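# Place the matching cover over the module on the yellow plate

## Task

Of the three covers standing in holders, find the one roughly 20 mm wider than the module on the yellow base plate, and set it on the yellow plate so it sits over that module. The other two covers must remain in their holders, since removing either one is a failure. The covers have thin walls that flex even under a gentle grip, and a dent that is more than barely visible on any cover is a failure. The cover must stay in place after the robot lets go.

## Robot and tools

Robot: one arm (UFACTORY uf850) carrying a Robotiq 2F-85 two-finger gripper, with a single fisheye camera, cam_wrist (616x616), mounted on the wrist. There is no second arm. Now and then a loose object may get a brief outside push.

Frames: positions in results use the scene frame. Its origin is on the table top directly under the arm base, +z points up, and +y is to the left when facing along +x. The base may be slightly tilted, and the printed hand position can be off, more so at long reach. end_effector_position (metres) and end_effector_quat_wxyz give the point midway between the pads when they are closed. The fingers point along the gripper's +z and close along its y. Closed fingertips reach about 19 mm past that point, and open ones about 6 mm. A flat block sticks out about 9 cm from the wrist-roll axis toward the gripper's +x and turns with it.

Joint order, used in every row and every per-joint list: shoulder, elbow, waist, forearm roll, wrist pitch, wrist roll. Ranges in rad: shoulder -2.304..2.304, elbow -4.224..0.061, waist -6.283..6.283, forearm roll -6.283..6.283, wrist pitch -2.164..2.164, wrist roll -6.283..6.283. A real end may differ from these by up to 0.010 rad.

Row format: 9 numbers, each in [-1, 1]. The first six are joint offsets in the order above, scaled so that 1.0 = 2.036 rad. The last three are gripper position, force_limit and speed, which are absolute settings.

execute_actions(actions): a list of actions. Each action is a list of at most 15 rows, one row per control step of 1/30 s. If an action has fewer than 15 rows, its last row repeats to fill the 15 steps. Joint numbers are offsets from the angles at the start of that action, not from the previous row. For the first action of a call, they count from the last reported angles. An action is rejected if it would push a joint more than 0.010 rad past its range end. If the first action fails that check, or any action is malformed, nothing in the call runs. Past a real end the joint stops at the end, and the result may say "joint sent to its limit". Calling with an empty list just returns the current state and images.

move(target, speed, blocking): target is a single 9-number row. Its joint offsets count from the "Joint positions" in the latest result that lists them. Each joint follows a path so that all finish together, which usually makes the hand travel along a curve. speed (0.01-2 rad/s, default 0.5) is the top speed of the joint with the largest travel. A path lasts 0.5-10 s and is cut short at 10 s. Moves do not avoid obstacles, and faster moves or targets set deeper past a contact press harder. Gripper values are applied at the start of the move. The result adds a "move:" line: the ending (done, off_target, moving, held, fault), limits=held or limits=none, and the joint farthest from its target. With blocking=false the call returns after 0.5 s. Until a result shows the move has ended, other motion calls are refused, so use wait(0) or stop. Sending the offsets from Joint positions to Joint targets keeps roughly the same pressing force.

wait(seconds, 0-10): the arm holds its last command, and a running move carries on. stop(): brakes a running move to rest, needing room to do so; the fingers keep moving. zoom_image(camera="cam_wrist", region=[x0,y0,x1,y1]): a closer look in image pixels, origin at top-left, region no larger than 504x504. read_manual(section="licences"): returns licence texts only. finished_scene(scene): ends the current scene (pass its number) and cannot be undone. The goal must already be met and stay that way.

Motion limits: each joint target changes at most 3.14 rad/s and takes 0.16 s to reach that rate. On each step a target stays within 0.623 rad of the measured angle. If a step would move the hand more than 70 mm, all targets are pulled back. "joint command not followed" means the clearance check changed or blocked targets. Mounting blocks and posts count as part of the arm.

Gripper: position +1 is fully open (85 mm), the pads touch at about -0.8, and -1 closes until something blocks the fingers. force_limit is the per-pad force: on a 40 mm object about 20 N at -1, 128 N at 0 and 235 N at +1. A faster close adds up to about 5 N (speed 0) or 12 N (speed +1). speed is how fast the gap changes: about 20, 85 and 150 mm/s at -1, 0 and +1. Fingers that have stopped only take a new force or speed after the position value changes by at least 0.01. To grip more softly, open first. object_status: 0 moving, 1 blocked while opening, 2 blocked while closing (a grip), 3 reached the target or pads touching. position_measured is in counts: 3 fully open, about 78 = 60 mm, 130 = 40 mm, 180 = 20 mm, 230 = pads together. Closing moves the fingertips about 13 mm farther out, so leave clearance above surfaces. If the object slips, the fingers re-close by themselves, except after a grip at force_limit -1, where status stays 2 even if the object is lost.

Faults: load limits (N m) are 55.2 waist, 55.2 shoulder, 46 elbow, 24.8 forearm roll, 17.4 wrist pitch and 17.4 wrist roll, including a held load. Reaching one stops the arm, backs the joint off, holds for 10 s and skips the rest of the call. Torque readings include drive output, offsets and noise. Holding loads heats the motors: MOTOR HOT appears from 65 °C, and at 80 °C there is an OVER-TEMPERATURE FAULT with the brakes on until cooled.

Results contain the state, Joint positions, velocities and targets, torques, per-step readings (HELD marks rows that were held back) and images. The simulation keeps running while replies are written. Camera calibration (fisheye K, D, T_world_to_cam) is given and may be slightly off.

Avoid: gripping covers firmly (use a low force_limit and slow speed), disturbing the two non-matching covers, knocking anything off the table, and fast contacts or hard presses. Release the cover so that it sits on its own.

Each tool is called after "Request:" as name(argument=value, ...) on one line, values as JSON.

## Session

Request:
execute_actions(actions=[])

Scene clock: 0.00 s.
end_effector_position=(+0.5537, +0.2871, +0.2639) position_measured=3 object_status=3 end_effector_quat_wxyz=(+0.345, +0.904, +0.148, +0.204) end_effector_velocity=(+0.000, -0.000, +0.000) end_effector_angular_velocity=(+0.001, -0.000, -0.002)
Joint names: [shoulder, elbow, waist, forearm roll, wrist pitch, wrist roll]
Joint positions: [-2.053 -2.408  0.839  1.924  1.619  1.107]
Joint velocities: [ 0.001 -0.    -0.     0.     0.     0.001]
Joint torques (N m, as the arm reports them, + toward a larger angle): no reading
Joint targets: [-2.053 -2.408 0.839 1.924 1.619 1.107]
camera_calibration (this result's frames):
cam_wrist: T_world_to_cam=[[0.146088, -0.680049, 0.718465, -0.0855621], [-0.953963, -0.289139, -0.0797061, 0.661376], [0.26194, -0.673745, -0.690981, 0.378338], [0, 0, 0, 1]] pos_world=[0.544326, 0.387947, 0.375614]

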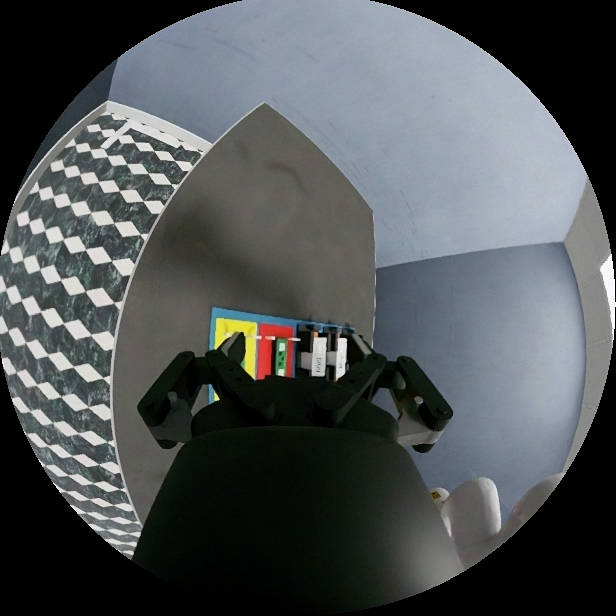

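Request:
zoom_image(camera="cam_wrist", region=[200, 295, 380, 405])

Region (200, 295, 380, 405) of cam_wrist's 616x616 image, scaled by 2.800, with more detail than that image has.

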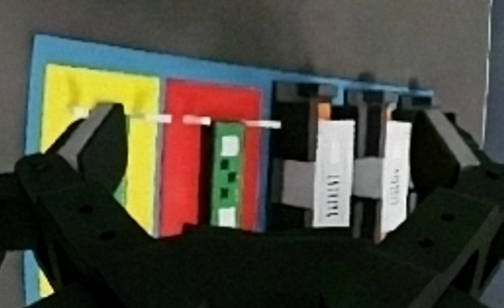

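Request:
move(target=[0.3113,0.4772,-0.1208,0.1352,-0.3945,0.1341,1,-1,0], speed=0.6)

Scene clock: 97.03 s.
end_effector_position=(+0.4502, +0.2032, +0.1699) position_measured=3 object_status=3 end_effector_quat_wxyz=(+0.000, +0.998, +0.070, +0.001) end_effector_velocity=(-0.000, -0.001, +0.000) end_effector_angular_velocity=(+0.001, +0.001, -0.002)
Joint names: [shoulder, elbow, waist, forearm roll, wrist pitch, wrist roll]
Joint positions: [-1.42  -1.437  0.593  2.199  0.816  1.38 ]
Joint velocities: [ 0.002  0.003 -0.001  0.    -0.002  0.001]
Joint torques (N m, as the arm reports them, + toward a larger angle): [ 51.02 -10.49  29.41  -2.25   0.15   0.19]
Joint targets: [-1.420 -1.437 0.593 2.199 0.816 1.380]
move: done; limits=none; farthest joint: the shoulder, 0.001 radians from its target (0.634 radians at the start)
camera_calibration (this result's frames):
cam_wrist: T_world_to_cam=[[0.180793, -0.982866, 0.035903, 0.101912], [-0.958174, -0.167782, 0.231843, 0.455161], [-0.221847, -0.0763168, -0.97209, 0.428142], [0, 0, 0, 1]] pos_world=[0.51268, 0.209207, 0.307008]

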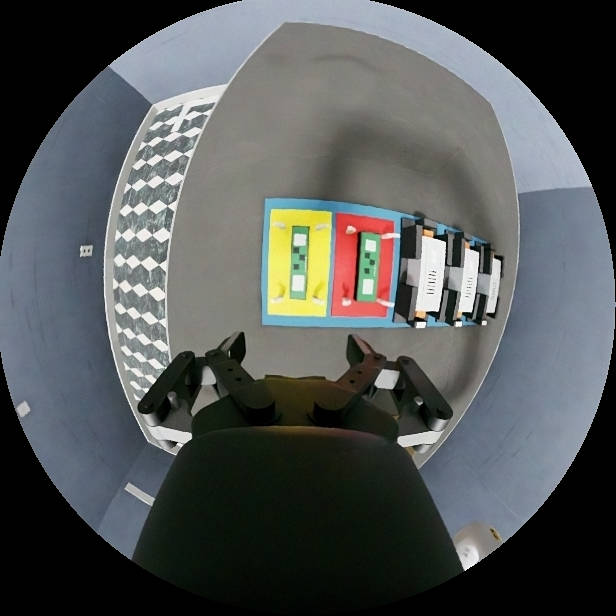

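Request:
zoom_image(camera="cam_wrist", region=[255, 195, 405, 330])

Request:
zoom_image(camera="cam_wrist", region=[260, 205, 340, 265])

Request:
zoom_image(camera="cam_wrist", region=[260, 262, 340, 322])

Region (255, 195, 405, 330) of cam_wrist's 616x616 image, scaled by 3.360, with more detail than that image has; it fills the top 454 rows of this view, and the rest is white.

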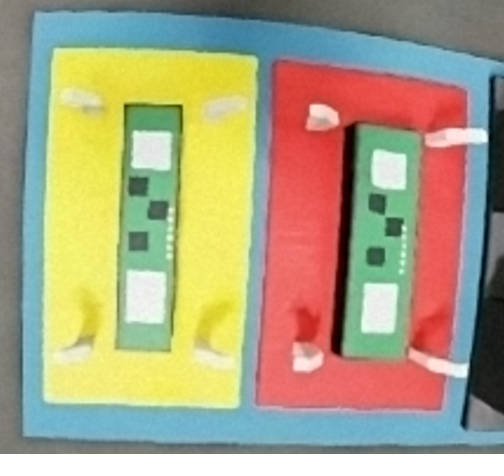

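Region (260, 205, 340, 265) of cam_wrist's 616x616 image, scaled by 6.300, with more detail than that image has; it fills the top 378 rows of this view, and the rest is white.

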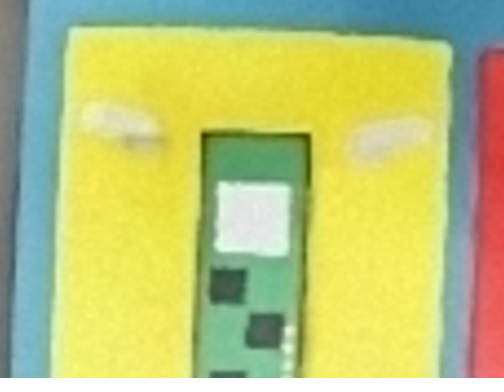

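Region (260, 262, 340, 322) of cam_wrist's 616x616 image, scaled by 6.300, with more detail than that image has; it fills the top 378 rows of this view, and the rest is white.

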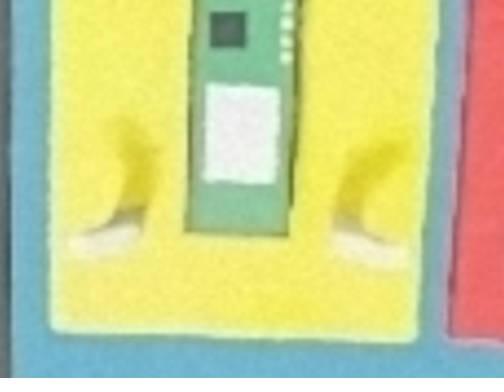

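Request:
move(target=[0.2822,0.2127,-0.2084,-0.1454,0.0152,-0.0927,1,-1,0], speed=0.5)

Scene clock: 127.87 s.
end_effector_position=(+0.4949, -0.1117, +0.1701) position_measured=3 object_status=3 end_effector_quat_wxyz=(-0.000, +0.998, +0.070, +0.001) end_effector_velocity=(+0.000, -0.003, +0.000) end_effector_angular_velocity=(-0.001, -0.000, -0.003)
Joint names: [shoulder, elbow, waist, forearm roll, wrist pitch, wrist roll]
Joint positions: [-0.846 -1.005  0.17   1.903  0.847  1.191]
Joint velocities: [ 0.004  0.001 -0.003 -0.001  0.002 -0.   ]
Joint torques (N m, as the arm reports them, + toward a larger angle): [36.27 -7.02 31.45 -2.36 -0.02  0.03]
Joint targets: [-0.845 -1.004 0.169 1.903 0.847 1.191]
move: done; limits=none; farthest joint: the waist, 0.001 radians from its target (0.424 radians at the start)
camera_calibration (this result's frames):
cam_wrist: T_world_to_cam=[[0.18066, -0.9829, 0.0356223, -0.215587], [-0.958209, -0.167723, 0.231744, 0.445118], [-0.221807, -0.0760005, -0.972124, 0.414245], [0, 0, 0, 1]] pos_world=[0.557346, -0.105761, 0.307224]

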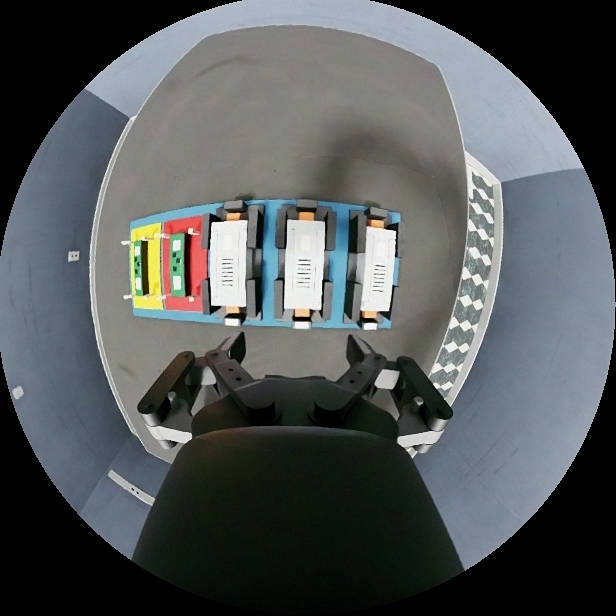

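Request:
zoom_image(camera="cam_wrist", region=[195, 195, 405, 335])

Request:
zoom_image(camera="cam_wrist", region=[270, 200, 340, 330])

Request:
zoom_image(camera="cam_wrist", region=[340, 200, 410, 330])

Request:
zoom_image(camera="cam_wrist", region=[200, 200, 270, 330])

Region (195, 195, 405, 335) of cam_wrist's 616x616 image, scaled by 2.400, with more detail than that image has.

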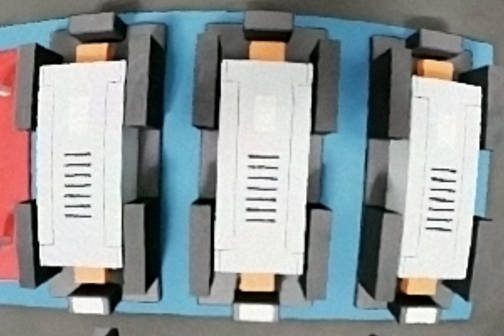

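Region (270, 200, 340, 330) of cam_wrist's 616x616 image, scaled by 3.877, with more detail than that image has; it fills the left 271 columns of this view, and the rest is white.

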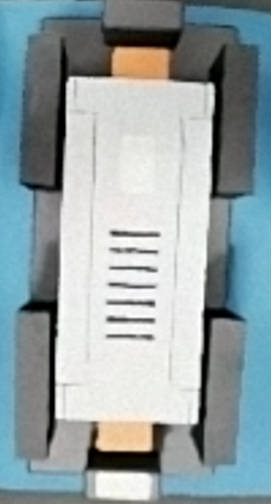

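Region (340, 200, 410, 330) of cam_wrist's 616x616 image, scaled by 3.877, with more detail than that image has; it fills the left 271 columns of this view, and the rest is white.

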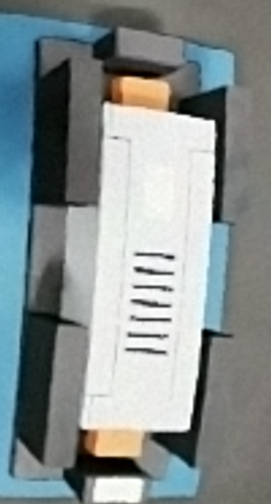

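Region (200, 200, 270, 330) of cam_wrist's 616x616 image, scaled by 3.877, with more detail than that image has; it fills the left 271 columns of this view, and the rest is white.

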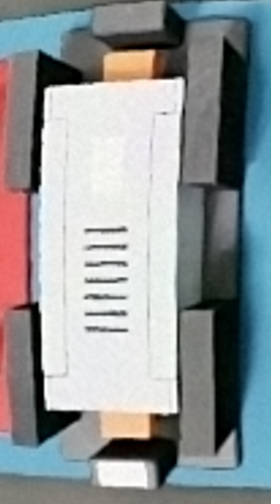

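Request:
zoom_image(camera="cam_wrist", region=[340, 205, 410, 275])

Request:
zoom_image(camera="cam_wrist", region=[340, 260, 410, 330])

Region (340, 205, 410, 275) of cam_wrist's 616x616 image, scaled by 7.200, with more detail than that image has.

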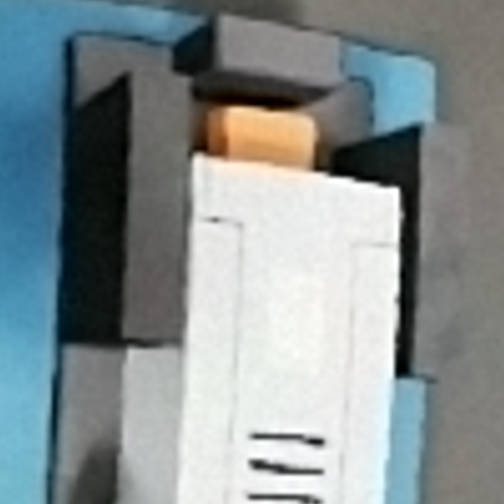

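Region (340, 260, 410, 330) of cam_wrist's 616x616 image, scaled by 7.200, with more detail than that image has.

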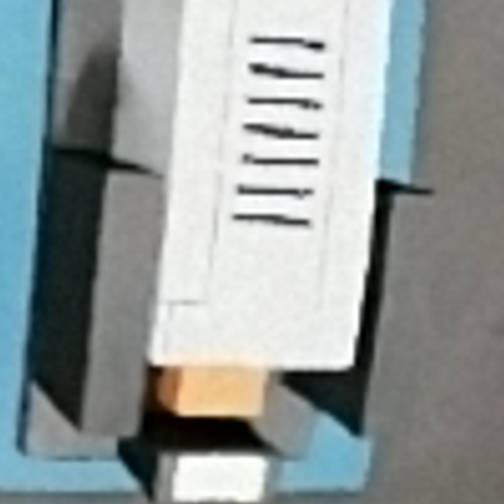

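Request:
move(target=[-0.0156,-0.0872,-0.1166,-0.0451,-0.0055,-0.1025,0.5,-1,0], speed=0.3)

Scene clock: 196.17 s.
end_effector_position=(+0.5633, -0.2173, +0.0998) position_measured=66 object_status=3 end_effector_quat_wxyz=(-0.000, +0.998, +0.070, +0.000) end_effector_velocity=(+0.000, -0.002, -0.001) end_effector_angular_velocity=(-0.001, +0.001, -0.001)
Joint names: [shoulder, elbow, waist, forearm roll, wrist pitch, wrist roll]
Joint positions: [-0.878 -1.182 -0.067  1.812  0.836  0.982]
Joint velocities: [-0.    -0.002 -0.004 -0.001  0.    -0.002]
Joint torques (N m, as the arm reports them, + toward a larger angle): [41.13 -6.29 34.   -2.62  0.    0.19]
Joint targets: [-0.878 -1.182 -0.068 1.812 0.836 0.982]
move: done; limits=none; farthest joint: the elbow, 0.001 radians from its target (0.178 radians at the start)
camera_calibration (this result's frames):
cam_wrist: T_world_to_cam=[[0.181597, -0.982751, 0.0349712, -0.329703], [-0.957801, -0.168705, 0.232712, 0.508744], [-0.222798, -0.0757552, -0.971917, 0.353671], [0, 0, 0, 1]] pos_world=[0.625946, -0.211396, 0.236878]

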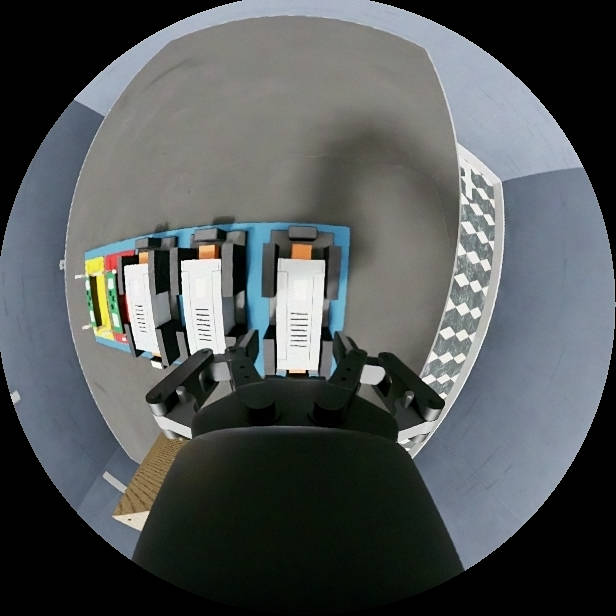

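Request:
zoom_image(camera="cam_wrist", region=[235, 220, 365, 385])

Request:
zoom_image(camera="cam_wrist", region=[240, 290, 360, 380])

Request:
zoom_image(camera="cam_wrist", region=[255, 235, 345, 305])

Region (235, 220, 365, 385) of cam_wrist's 616x616 image, scaled by 3.055, with more detail than that image has; it fills the left 397 columns of this view, and the rest is white.

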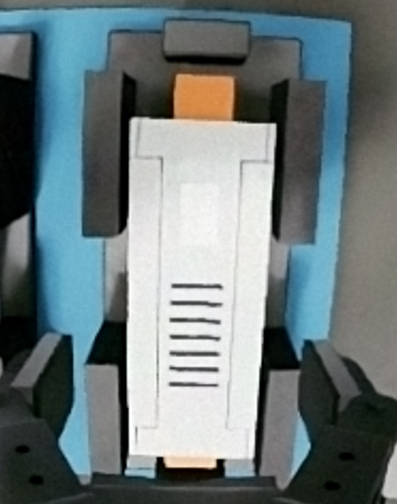

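Region (240, 290, 360, 380) of cam_wrist's 616x616 image, scaled by 4.200, with more detail than that image has; it fills the top 378 rows of this view, and the rest is white.

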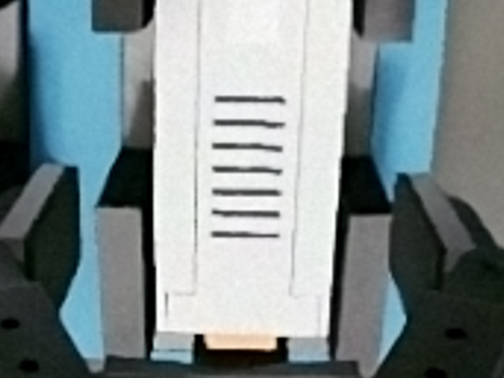

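Region (255, 235, 345, 305) of cam_wrist's 616x616 image, scaled by 5.600, with more detail than that image has.

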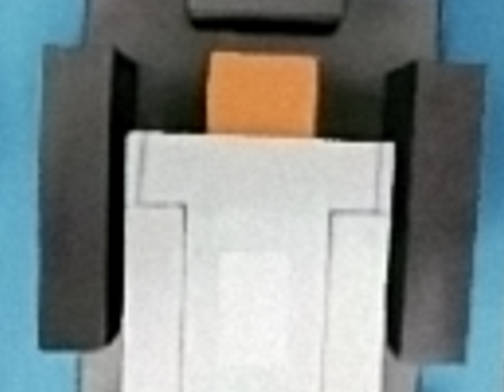

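Request:
move(target=[-0.04418,-0.02107,-0.03788,-0.05615,-0.01462,0.02883,0.5,-1,0], speed=0.08)

Scene clock: 256.53 s.
end_effector_position=(+0.5637, -0.2190, +0.0401) position_measured=66 object_status=3 end_effector_quat_wxyz=(-0.000, +0.998, +0.070, +0.000) end_effector_velocity=(-0.001, +0.000, -0.001) end_effector_angular_velocity=(-0.000, +0.001, +0.001)
Joint names: [shoulder, elbow, waist, forearm roll, wrist pitch, wrist roll]
Joint positions: [-0.967 -1.225 -0.144  1.698  0.806  1.041]
Joint velocities: [-0.002 -0.    -0.001 -0.001  0.     0.   ]
Joint torques (N m, as the arm reports them, + toward a larger angle): [42.1  -4.41 34.29 -2.12 -0.08  0.24]
Joint targets: [-0.968 -1.225 -0.144 1.697 0.806 1.041]
move: done; limits=none; farthest joint: the waist, 0.000 radians from its target (0.076 radians at the start)
camera_calibration (this result's frames):
cam_wrist: T_world_to_cam=[[0.18119, -0.982819, 0.0351773, -0.329089], [-0.958032, -0.168315, 0.232046, 0.522975], [-0.222138, -0.0757454, -0.972069, 0.295218], [0, 0, 0, 1]] pos_world=[0.626233, -0.213048, 0.177195]

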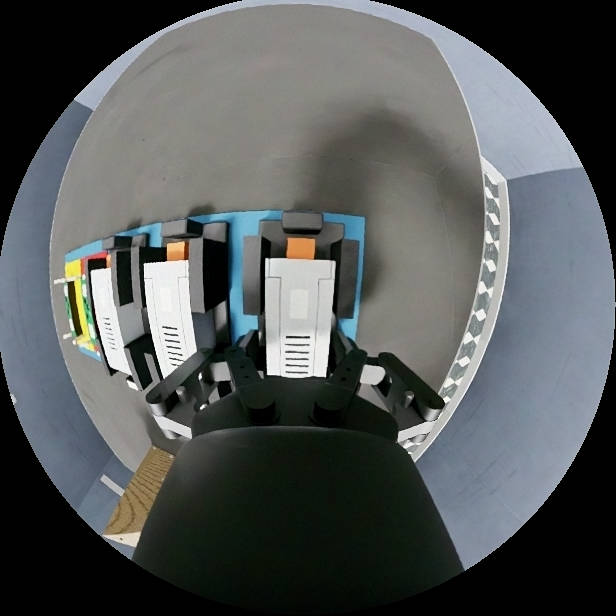

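Request:
zoom_image(camera="cam_wrist", region=[235, 300, 365, 385])

Request:
zoom_image(camera="cam_wrist", region=[240, 250, 360, 380])

Region (235, 300, 365, 385) of cam_wrist's 616x616 image, scaled by 3.877, with more detail than that image has; it fills the top 330 rows of this view, and the rest is white.

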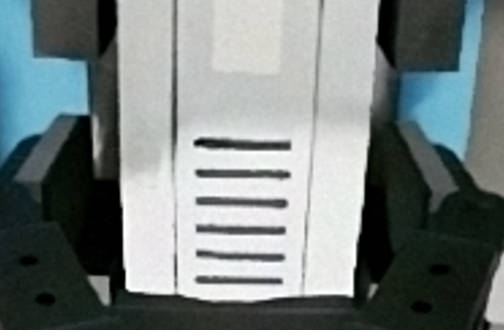

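Region (240, 250, 360, 380) of cam_wrist's 616x616 image, scaled by 3.877, with more detail than that image has; it fills the left 465 columns of this view, and the rest is white.

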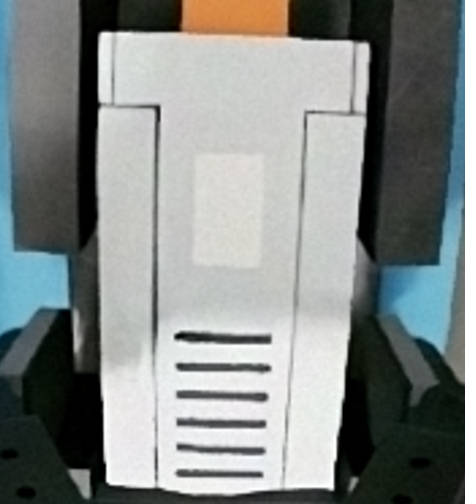

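Request:
move(target=[0.0005,-0.00014,-0.00067,0.00014,-0.00007,-0.00114,0.2,-1,-0.6], speed=0.02)

Request:
zoom_image(camera="cam_wrist", region=[240, 250, 360, 380])

Scene clock: 297.47 s.
end_effector_position=(+0.5638, -0.2200, +0.0400) position_measured=104 object_status=3 end_effector_quat_wxyz=(-0.000, +0.998, +0.070, +0.000) end_effector_velocity=(+0.000, +0.001, +0.000) end_effector_angular_velocity=(+0.001, -0.000, -0.001)
Joint names: [shoulder, elbow, waist, forearm roll, wrist pitch, wrist roll]
Joint positions: [-0.966 -1.225 -0.146  1.698  0.806  1.039]
Joint velocities: [-0.    -0.     0.001  0.    -0.001  0.001]
Joint torques (N m, as the arm reports them, + toward a larger angle): [41.8  -4.7  36.16 -2.48  0.06  0.12]
Joint targets: [-0.966 -1.225 -0.146 1.698 0.806 1.039]
move: done; limits=none; farthest joint: the waist, 0.000 radians from its target (0.001 radians at the start)
camera_calibration (this result's frames):
cam_wrist: T_world_to_cam=[[0.181439, -0.982776, 0.0350835, -0.33022], [-0.957938, -0.168562, 0.232255, 0.522783], [-0.222341, -0.0757479, -0.972022, 0.295142], [0, 0, 0, 1]] pos_world=[0.62633, -0.214055, 0.177052]

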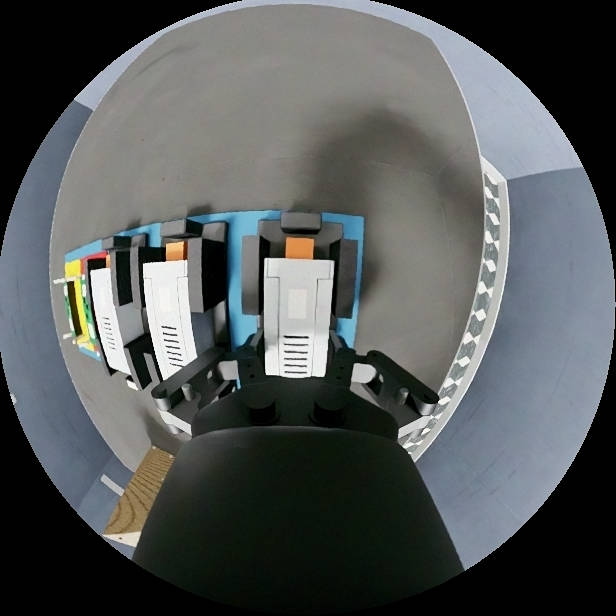

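Region (240, 250, 360, 380) of cam_wrist's 616x616 image, scaled by 3.877, with more detail than that image has; it fills the left 465 columns of this view, and the rest is white.

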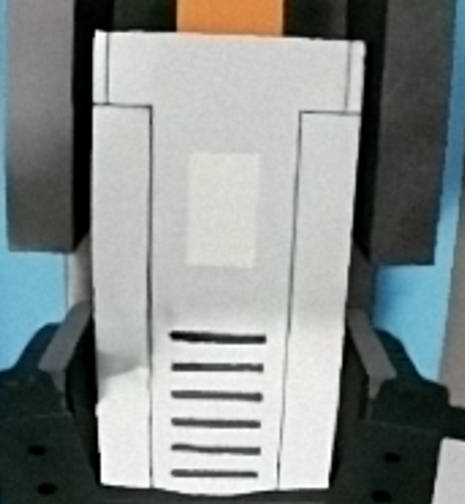

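Request:
move(target=[0,0,0,0,0,0,-1,-1,-1], speed=0.02)

Request:
zoom_image(camera="cam_wrist", region=[240, 250, 360, 380])

Scene clock: 305.67 s.
end_effector_position=(+0.5639, -0.2200, +0.0402) position_measured=122 object_status=2 end_effector_quat_wxyz=(-0.000, +0.998, +0.070, +0.000) end_effector_velocity=(+0.000, -0.001, +0.000) end_effector_angular_velocity=(-0.001, -0.001, +0.000)
Joint names: [shoulder, elbow, waist, forearm roll, wrist pitch, wrist roll]
Joint positions: [-0.966 -1.225 -0.145  1.698  0.806  1.039]
Joint velocities: [ 0.    -0.001  0.    -0.     0.001 -0.   ]
Joint torques (N m, as the arm reports them, + toward a larger angle): [36.91 -4.21 31.55 -2.7  -0.17  0.  ]
Joint targets: [-0.966 -1.225 -0.146 1.698 0.806 1.039]
move: done; limits=none; farthest joint: the waist, 0.001 radians from its target (0.000 radians at the start)
camera_calibration (this result's frames):
cam_wrist: T_world_to_cam=[[0.181233, -0.982808, 0.0352412, -0.330195], [-0.958036, -0.168346, 0.232004, 0.522995], [-0.222083, -0.0758092, -0.972076, 0.29519], [0, 0, 0, 1]] pos_world=[0.626447, -0.214096, 0.177247]

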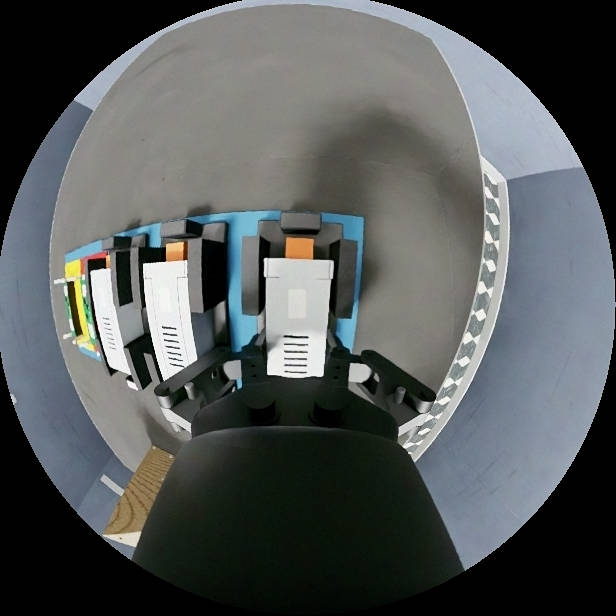

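Region (240, 250, 360, 380) of cam_wrist's 616x616 image, scaled by 3.877, with more detail than that image has; it fills the left 465 columns of this view, and the rest is white.

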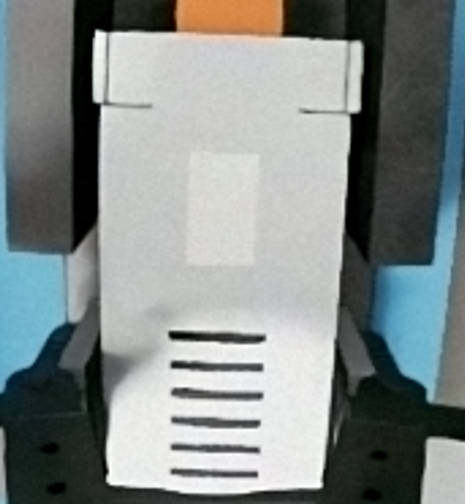

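Request:
move(target=[0.00014,-0.00003,-0.00014,0.00003,0,-0.00024,-0.98,-0.88,-1], speed=0.01)

Request:
zoom_image(camera="cam_wrist", region=[240, 250, 360, 380])

Scene clock: 329.20 s.
end_effector_position=(+0.5639, -0.2201, +0.0401) position_measured=127 object_status=2 end_effector_quat_wxyz=(-0.000, +0.998, +0.070, +0.000) end_effector_velocity=(+0.000, +0.000, +0.000) end_effector_angular_velocity=(-0.000, -0.000, +0.000)
Joint names: [shoulder, elbow, waist, forearm roll, wrist pitch, wrist roll]
Joint positions: [-0.966 -1.225 -0.146  1.698  0.806  1.038]
Joint velocities: [-0. -0.  0. -0.  0.  0.]
Joint torques (N m, as the arm reports them, + toward a larger angle): [38.21 -4.36 29.77 -2.52  0.06  0.01]
Joint targets: [-0.966 -1.225 -0.146 1.698 0.806 1.038]
move: done; limits=none; farthest joint: the waist, 0.000 radians from its target (0.000 radians at the start)
camera_calibration (this result's frames):
cam_wrist: T_world_to_cam=[[0.181356, -0.982795, 0.034996, -0.330367], [-0.958001, -0.168519, 0.232025, 0.522897], [-0.222135, -0.0756054, -0.97208, 0.295206], [0, 0, 0, 1]] pos_world=[0.626425, -0.214246, 0.177201]

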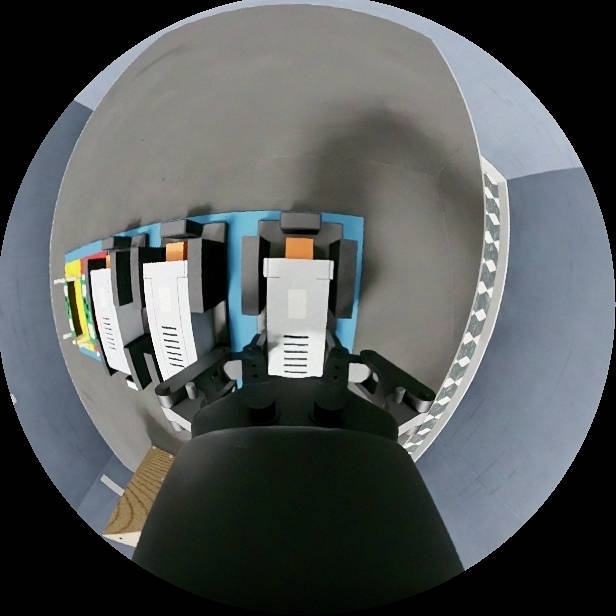

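Region (240, 250, 360, 380) of cam_wrist's 616x616 image, scaled by 3.877, with more detail than that image has; it fills the left 465 columns of this view, and the rest is white.

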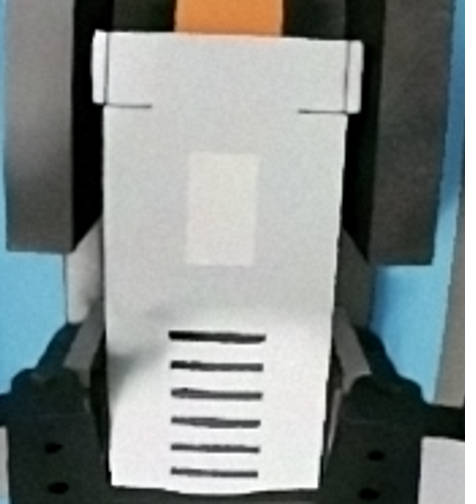

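Request:
move(target=[0.00161,0.00067,0.00112,0.0019,0.00047,-0.0012,-0.98,-0.88,-1], speed=0.01)

Request:
zoom_image(camera="cam_wrist", region=[240, 250, 360, 380])

Scene clock: 335.93 s.
end_effector_position=(+0.5638, -0.2204, +0.0419) position_measured=127 object_status=2 end_effector_quat_wxyz=(-0.000, +0.998, +0.070, +0.000) end_effector_velocity=(+0.001, -0.000, +0.001) end_effector_angular_velocity=(-0.001, -0.001, +0.001)
Joint names: [shoulder, elbow, waist, forearm roll, wrist pitch, wrist roll]
Joint positions: [-0.963 -1.223 -0.144  1.702  0.807  1.036]
Joint velocities: [ 0.001 -0.     0.002  0.001  0.002 -0.002]
Joint torques (N m, as the arm reports them, + toward a larger angle): [48.59 -6.06 40.59 -2.22  0.43  0.  ]
Joint targets: [-0.963 -1.224 -0.143 1.702 0.807 1.036]
move: done; limits=none; farthest joint: the waist, 0.000 radians from its target (0.002 radians at the start)
camera_calibration (this result's frames):
cam_wrist: T_world_to_cam=[[0.181414, -0.982777, 0.0351857, -0.330695], [-0.957864, -0.168487, 0.232613, 0.522209], [-0.222678, -0.0759024, -0.971933, 0.297132], [0, 0, 0, 1]] pos_world=[0.626363, -0.214461, 0.178956]

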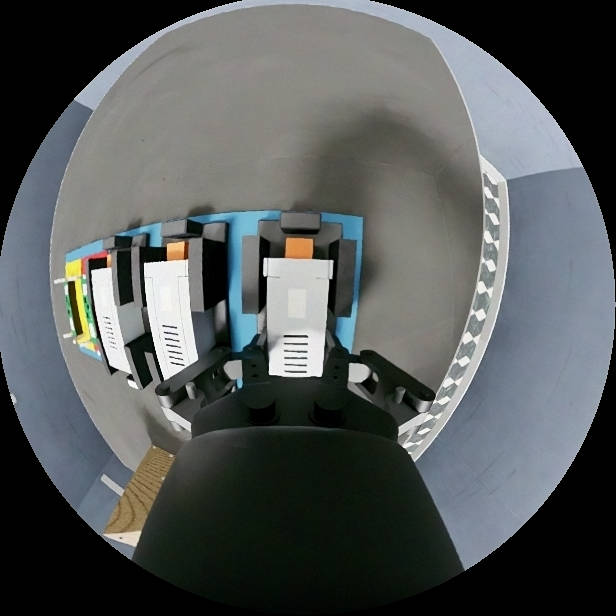

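Region (240, 250, 360, 380) of cam_wrist's 616x616 image, scaled by 3.877, with more detail than that image has; it fills the left 465 columns of this view, and the rest is white.

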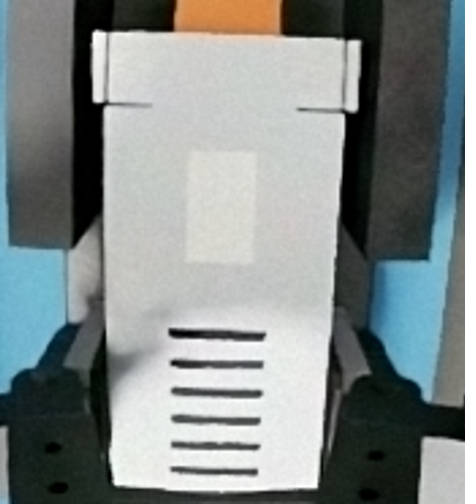

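Request:
move(target=[0,0,0,0,0,0,-1,-0.82,-1], speed=0.01)

Request:
zoom_image(camera="cam_wrist", region=[240, 250, 360, 380])

Scene clock: 352.93 s.
end_effector_position=(+0.5640, -0.2204, +0.0421) position_measured=130 object_status=2 end_effector_quat_wxyz=(-0.000, +0.998, +0.070, +0.000) end_effector_velocity=(-0.001, +0.000, -0.001) end_effector_angular_velocity=(-0.001, +0.002, -0.001)
Joint names: [shoulder, elbow, waist, forearm roll, wrist pitch, wrist roll]
Joint positions: [-0.963 -1.223 -0.143  1.702  0.807  1.036]
Joint velocities: [-0.002 -0.    -0.     0.     0.001  0.001]
Joint torques (N m, as the arm reports them, + toward a larger angle): [45.25 -6.1  36.45 -2.88  0.26 -0.04]
Joint targets: [-0.963 -1.223 -0.144 1.702 0.807 1.036]
move: done; limits=none; farthest joint: the waist, 0.001 radians from its target (0.001 radians at the start)
camera_calibration (this result's frames):
cam_wrist: T_world_to_cam=[[0.181343, -0.982789, 0.0352143, -0.330706], [-0.957972, -0.168443, 0.232201, 0.522455], [-0.222273, -0.0758423, -0.97203, 0.297138], [0, 0, 0, 1]] pos_world=[0.626514, -0.214474, 0.179158]

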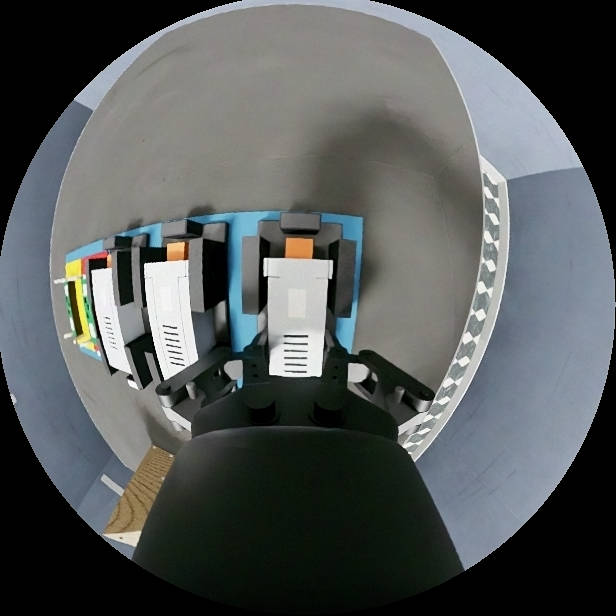

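Region (240, 250, 360, 380) of cam_wrist's 616x616 image, scaled by 3.877, with more detail than that image has; it fills the left 465 columns of this view, and the rest is white.

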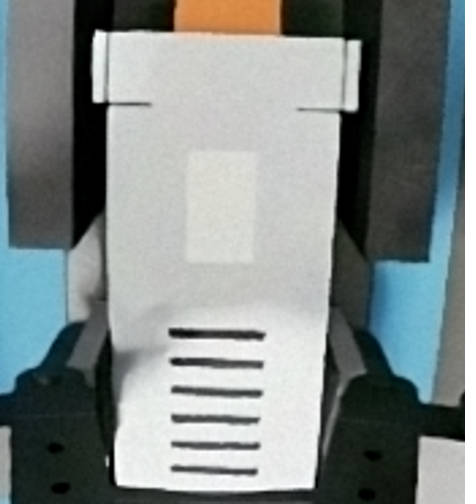

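Request:
move(target=[0.00167,0.00066,0.00106,0.00191,0.00046,-0.00129,-1,-0.82,-1], speed=0.01)

Request:
zoom_image(camera="cam_wrist", region=[240, 250, 360, 380])

Scene clock: 361.33 s.
end_effector_position=(+0.5638, -0.2206, +0.0439) position_measured=130 object_status=2 end_effector_quat_wxyz=(-0.000, +0.998, +0.070, +0.000) end_effector_velocity=(+0.000, -0.000, +0.000) end_effector_angular_velocity=(+0.000, -0.000, -0.003)
Joint names: [shoulder, elbow, waist, forearm roll, wrist pitch, wrist roll]
Joint positions: [-0.96  -1.222 -0.141  1.706  0.808  1.033]
Joint velocities: [ 0.     0.    -0.     0.    -0.     0.002]
Joint torques (N m, as the arm reports them, + toward a larger angle): [51.23 -6.72 42.34 -2.53  0.65  0.18]
Joint targets: [-0.959 -1.222 -0.141 1.706 0.808 1.033]
move: done; limits=none; farthest joint: the waist, 0.000 radians from its target (0.003 radians at the start)
camera_calibration (this result's frames):
cam_wrist: T_world_to_cam=[[0.18165, -0.982734, 0.0351804, -0.331135], [-0.95781, -0.168713, 0.232672, 0.521695], [-0.222719, -0.0759609, -0.971919, 0.299071], [0, 0, 0, 1]] pos_world=[0.626444, -0.214682, 0.180939]

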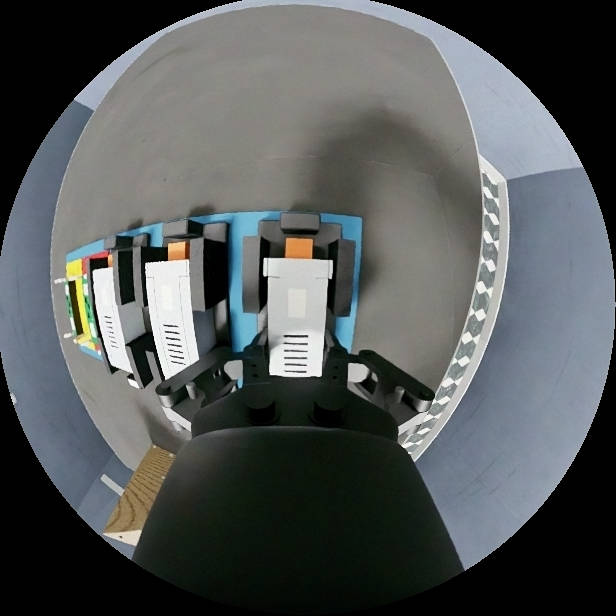

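Region (240, 250, 360, 380) of cam_wrist's 616x616 image, scaled by 3.877, with more detail than that image has; it fills the left 465 columns of this view, and the rest is white.

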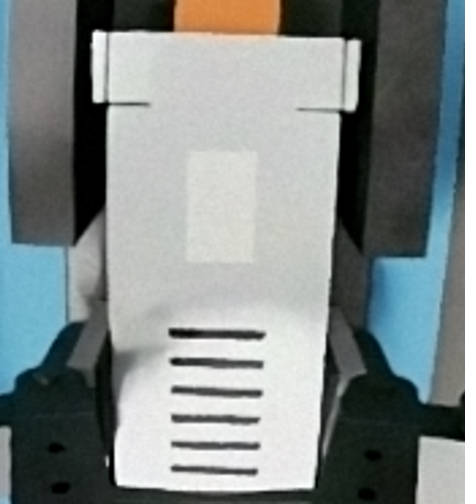

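Request:
move(target=[0.0047,0.00208,0.0038,0.00562,0.00145,-0.00302,-1,-0.82,-1], speed=0.01)

Request:
zoom_image(camera="cam_wrist", region=[240, 250, 360, 380])

Scene clock: 367.00 s.
end_effector_position=(+0.5643, -0.2209, +0.0501) position_measured=130 object_status=2 end_effector_quat_wxyz=(-0.000, +0.998, +0.070, +0.000) end_effector_velocity=(+0.000, +0.001, -0.000) end_effector_angular_velocity=(+0.002, -0.001, +0.000)
Joint names: [shoulder, elbow, waist, forearm roll, wrist pitch, wrist roll]
Joint positions: [-0.95  -1.218 -0.134  1.717  0.811  1.027]
Joint velocities: [-0.     0.     0.     0.    -0.003 -0.   ]
Joint torques (N m, as the arm reports them, + toward a larger angle): [50.48 -6.96 42.94 -2.11 -0.27  0.06]
Joint targets: [-0.950 -1.218 -0.134 1.717 0.811 1.027]
move: done; limits=none; farthest joint: the waist, 0.000 radians from its target (0.008 radians at the start)
camera_calibration (this result's frames):
cam_wrist: T_world_to_cam=[[0.18136, -0.982766, 0.0357632, -0.331592], [-0.957944, -0.168323, 0.232401, 0.520794], [-0.222377, -0.0764076, -0.971962, 0.304882], [0, 0, 0, 1]] pos_world=[0.626828, -0.21492, 0.187159]

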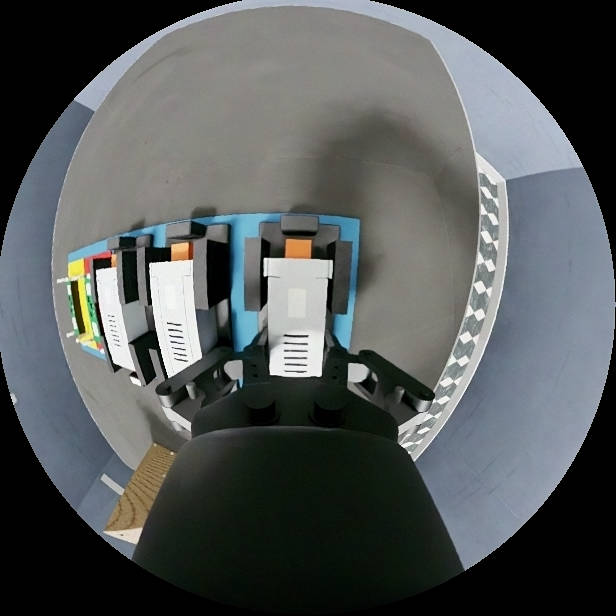

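Region (240, 250, 360, 380) of cam_wrist's 616x616 image, scaled by 3.877, with more detail than that image has; it fills the left 465 columns of this view, and the rest is white.

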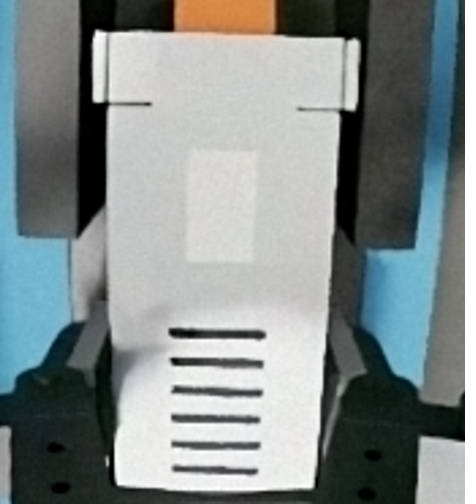

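Request:
move(target=[0.011534,0.006374,0.009282,0.01348,0.0030,-0.00663,-1,-0.82,-1], speed=0.012)

Request:
zoom_image(camera="cam_wrist", region=[240, 250, 360, 380])

Scene clock: 395.37 s.
end_effector_position=(+0.5640, -0.2205, +0.0650) position_measured=130 object_status=2 end_effector_quat_wxyz=(-0.000, +0.998, +0.070, +0.000) end_effector_velocity=(-0.001, -0.000, +0.000) end_effector_angular_velocity=(-0.001, +0.002, -0.000)
Joint names: [shoulder, elbow, waist, forearm roll, wrist pitch, wrist roll]
Joint positions: [-0.927 -1.205 -0.115  1.744  0.817  1.014]
Joint velocities: [0.    0.001 0.    0.001 0.001 0.   ]
Joint torques (N m, as the arm reports them, + toward a larger angle): [42.29 -5.79 35.   -2.45 -0.03  0.18]
Joint targets: [-0.927 -1.205 -0.115 1.745 0.817 1.014]
move: done; limits=none; farthest joint: the waist, 0.000 radians from its target (0.018 radians at the start)
camera_calibration (this result's frames):
cam_wrist: T_world_to_cam=[[0.181521, -0.982757, 0.0351982, -0.331682], [-0.957981, -0.168635, 0.232023, 0.517089], [-0.222087, -0.0758364, -0.972073, 0.319339], [0, 0, 0, 1]] pos_world=[0.626489, -0.214546, 0.202119]

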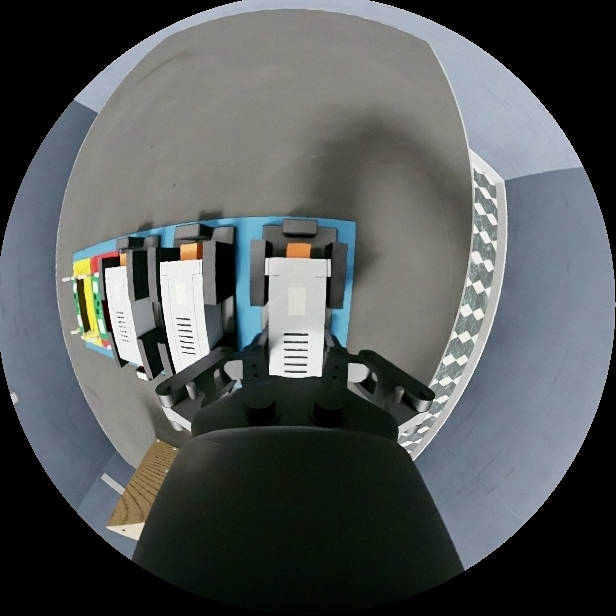

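Region (240, 250, 360, 380) of cam_wrist's 616x616 image, scaled by 3.877, with more detail than that image has; it fills the left 465 columns of this view, and the rest is white.

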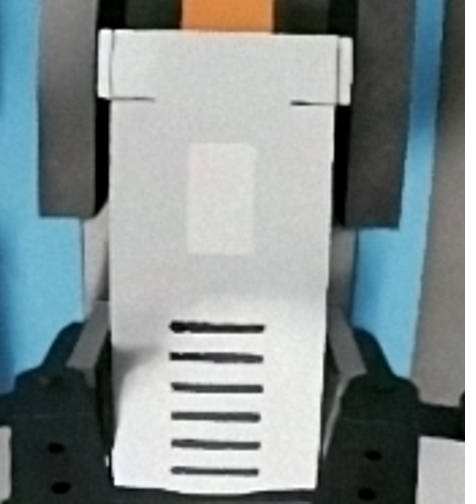

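Request:
move(target=[0.03305,0.01375,0.02805,0.04263,0.01184,-0.02333,-1,-0.82,-1], speed=0.08)

Scene clock: 464.43 s.
end_effector_position=(+0.5638, -0.2200, +0.1100) position_measured=130 object_status=2 end_effector_quat_wxyz=(-0.001, +0.998, +0.070, +0.000) end_effector_velocity=(+0.000, -0.001, +0.001) end_effector_angular_velocity=(-0.001, -0.001, -0.003)
Joint names: [shoulder, elbow, waist, forearm roll, wrist pitch, wrist roll]
Joint positions: [-0.86  -1.177 -0.058  1.831  0.841  0.966]
Joint velocities: [0.002 0.    0.001 0.001 0.001 0.001]
Joint torques (N m, as the arm reports them, + toward a larger angle): [42.54 -6.1  34.77 -2.3   0.01  0.14]
Joint targets: [-0.859 -1.177 -0.058 1.831 0.841 0.966]
move: done; limits=none; farthest joint: the waist, 0.000 radians from its target (0.057 radians at the start)
camera_calibration (this result's frames):
cam_wrist: T_world_to_cam=[[0.18171, -0.982749, 0.034449, -0.332754], [-0.957937, -0.168992, 0.231945, 0.506516], [-0.222122, -0.0751466, -0.972119, 0.363194], [0, 0, 0, 1]] pos_world=[0.626348, -0.214124, 0.247047]

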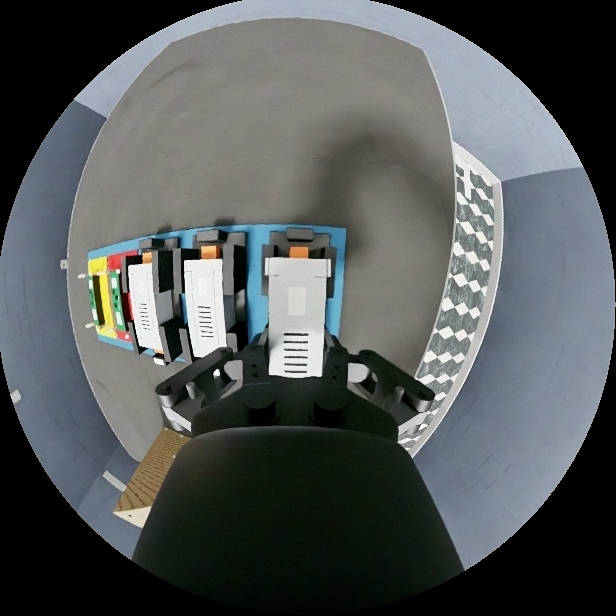

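Request:
move(target=[-0.35118,-0.18689,0.25747,0.03600,-0.02623,0.27166,-1,-0.82,-1], speed=0.35)

Request:
zoom_image(camera="cam_wrist", region=[225, 215, 375, 385])

Scene clock: 510.83 s.
end_effector_position=(+0.5043, +0.2090, +0.0804) position_measured=130 object_status=2 end_effector_quat_wxyz=(-0.004, +0.996, +0.069, +0.050) end_effector_velocity=(-0.002, +0.002, -0.001) end_effector_angular_velocity=(-0.001, -0.000, +0.003)
Joint names: [shoulder, elbow, waist, forearm roll, wrist pitch, wrist roll]
Joint positions: [-1.574 -1.557  0.466  1.904  0.788  1.519]
Joint velocities: [-0.003  0.     0.004  0.    -0.001  0.002]
Joint torques (N m, as the arm reports them, + toward a larger angle): [52.04 -9.6  31.93 -2.28  0.04  0.18]
Joint targets: [-1.574 -1.557 0.466 1.904 0.788 1.519]
move: done; limits=none; farthest joint: the shoulder, 0.001 radians from its target (0.716 radians at the start)
camera_calibration (this result's frames):
cam_wrist: T_world_to_cam=[[0.175594, -0.98368, 0.0392537, 0.103558], [-0.976528, -0.168988, 0.133551, 0.546083], [-0.124738, -0.0617832, -0.990264, 0.303059], [0, 0, 0, 1]] pos_world=[0.552885, 0.212873, 0.223113]

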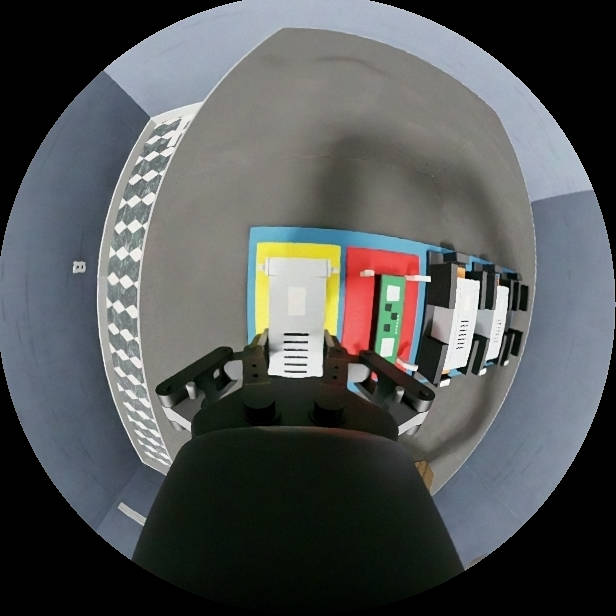

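Region (225, 215, 375, 385) of cam_wrist's 616x616 image, scaled by 2.965, with more detail than that image has; it fills the left 445 columns of this view, and the rest is white.

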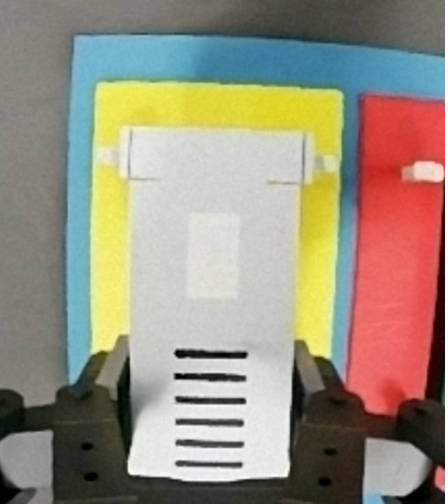

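Request:
zoom_image(camera="cam_wrist", region=[248, 232, 348, 292])

Region (248, 232, 348, 292) of cam_wrist's 616x616 image, scaled by 5.040, with more detail than that image has; it fills the top 302 rows of this view, and the rest is white.

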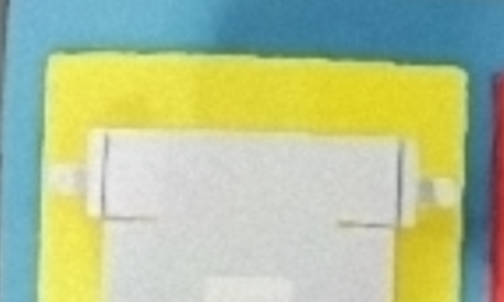

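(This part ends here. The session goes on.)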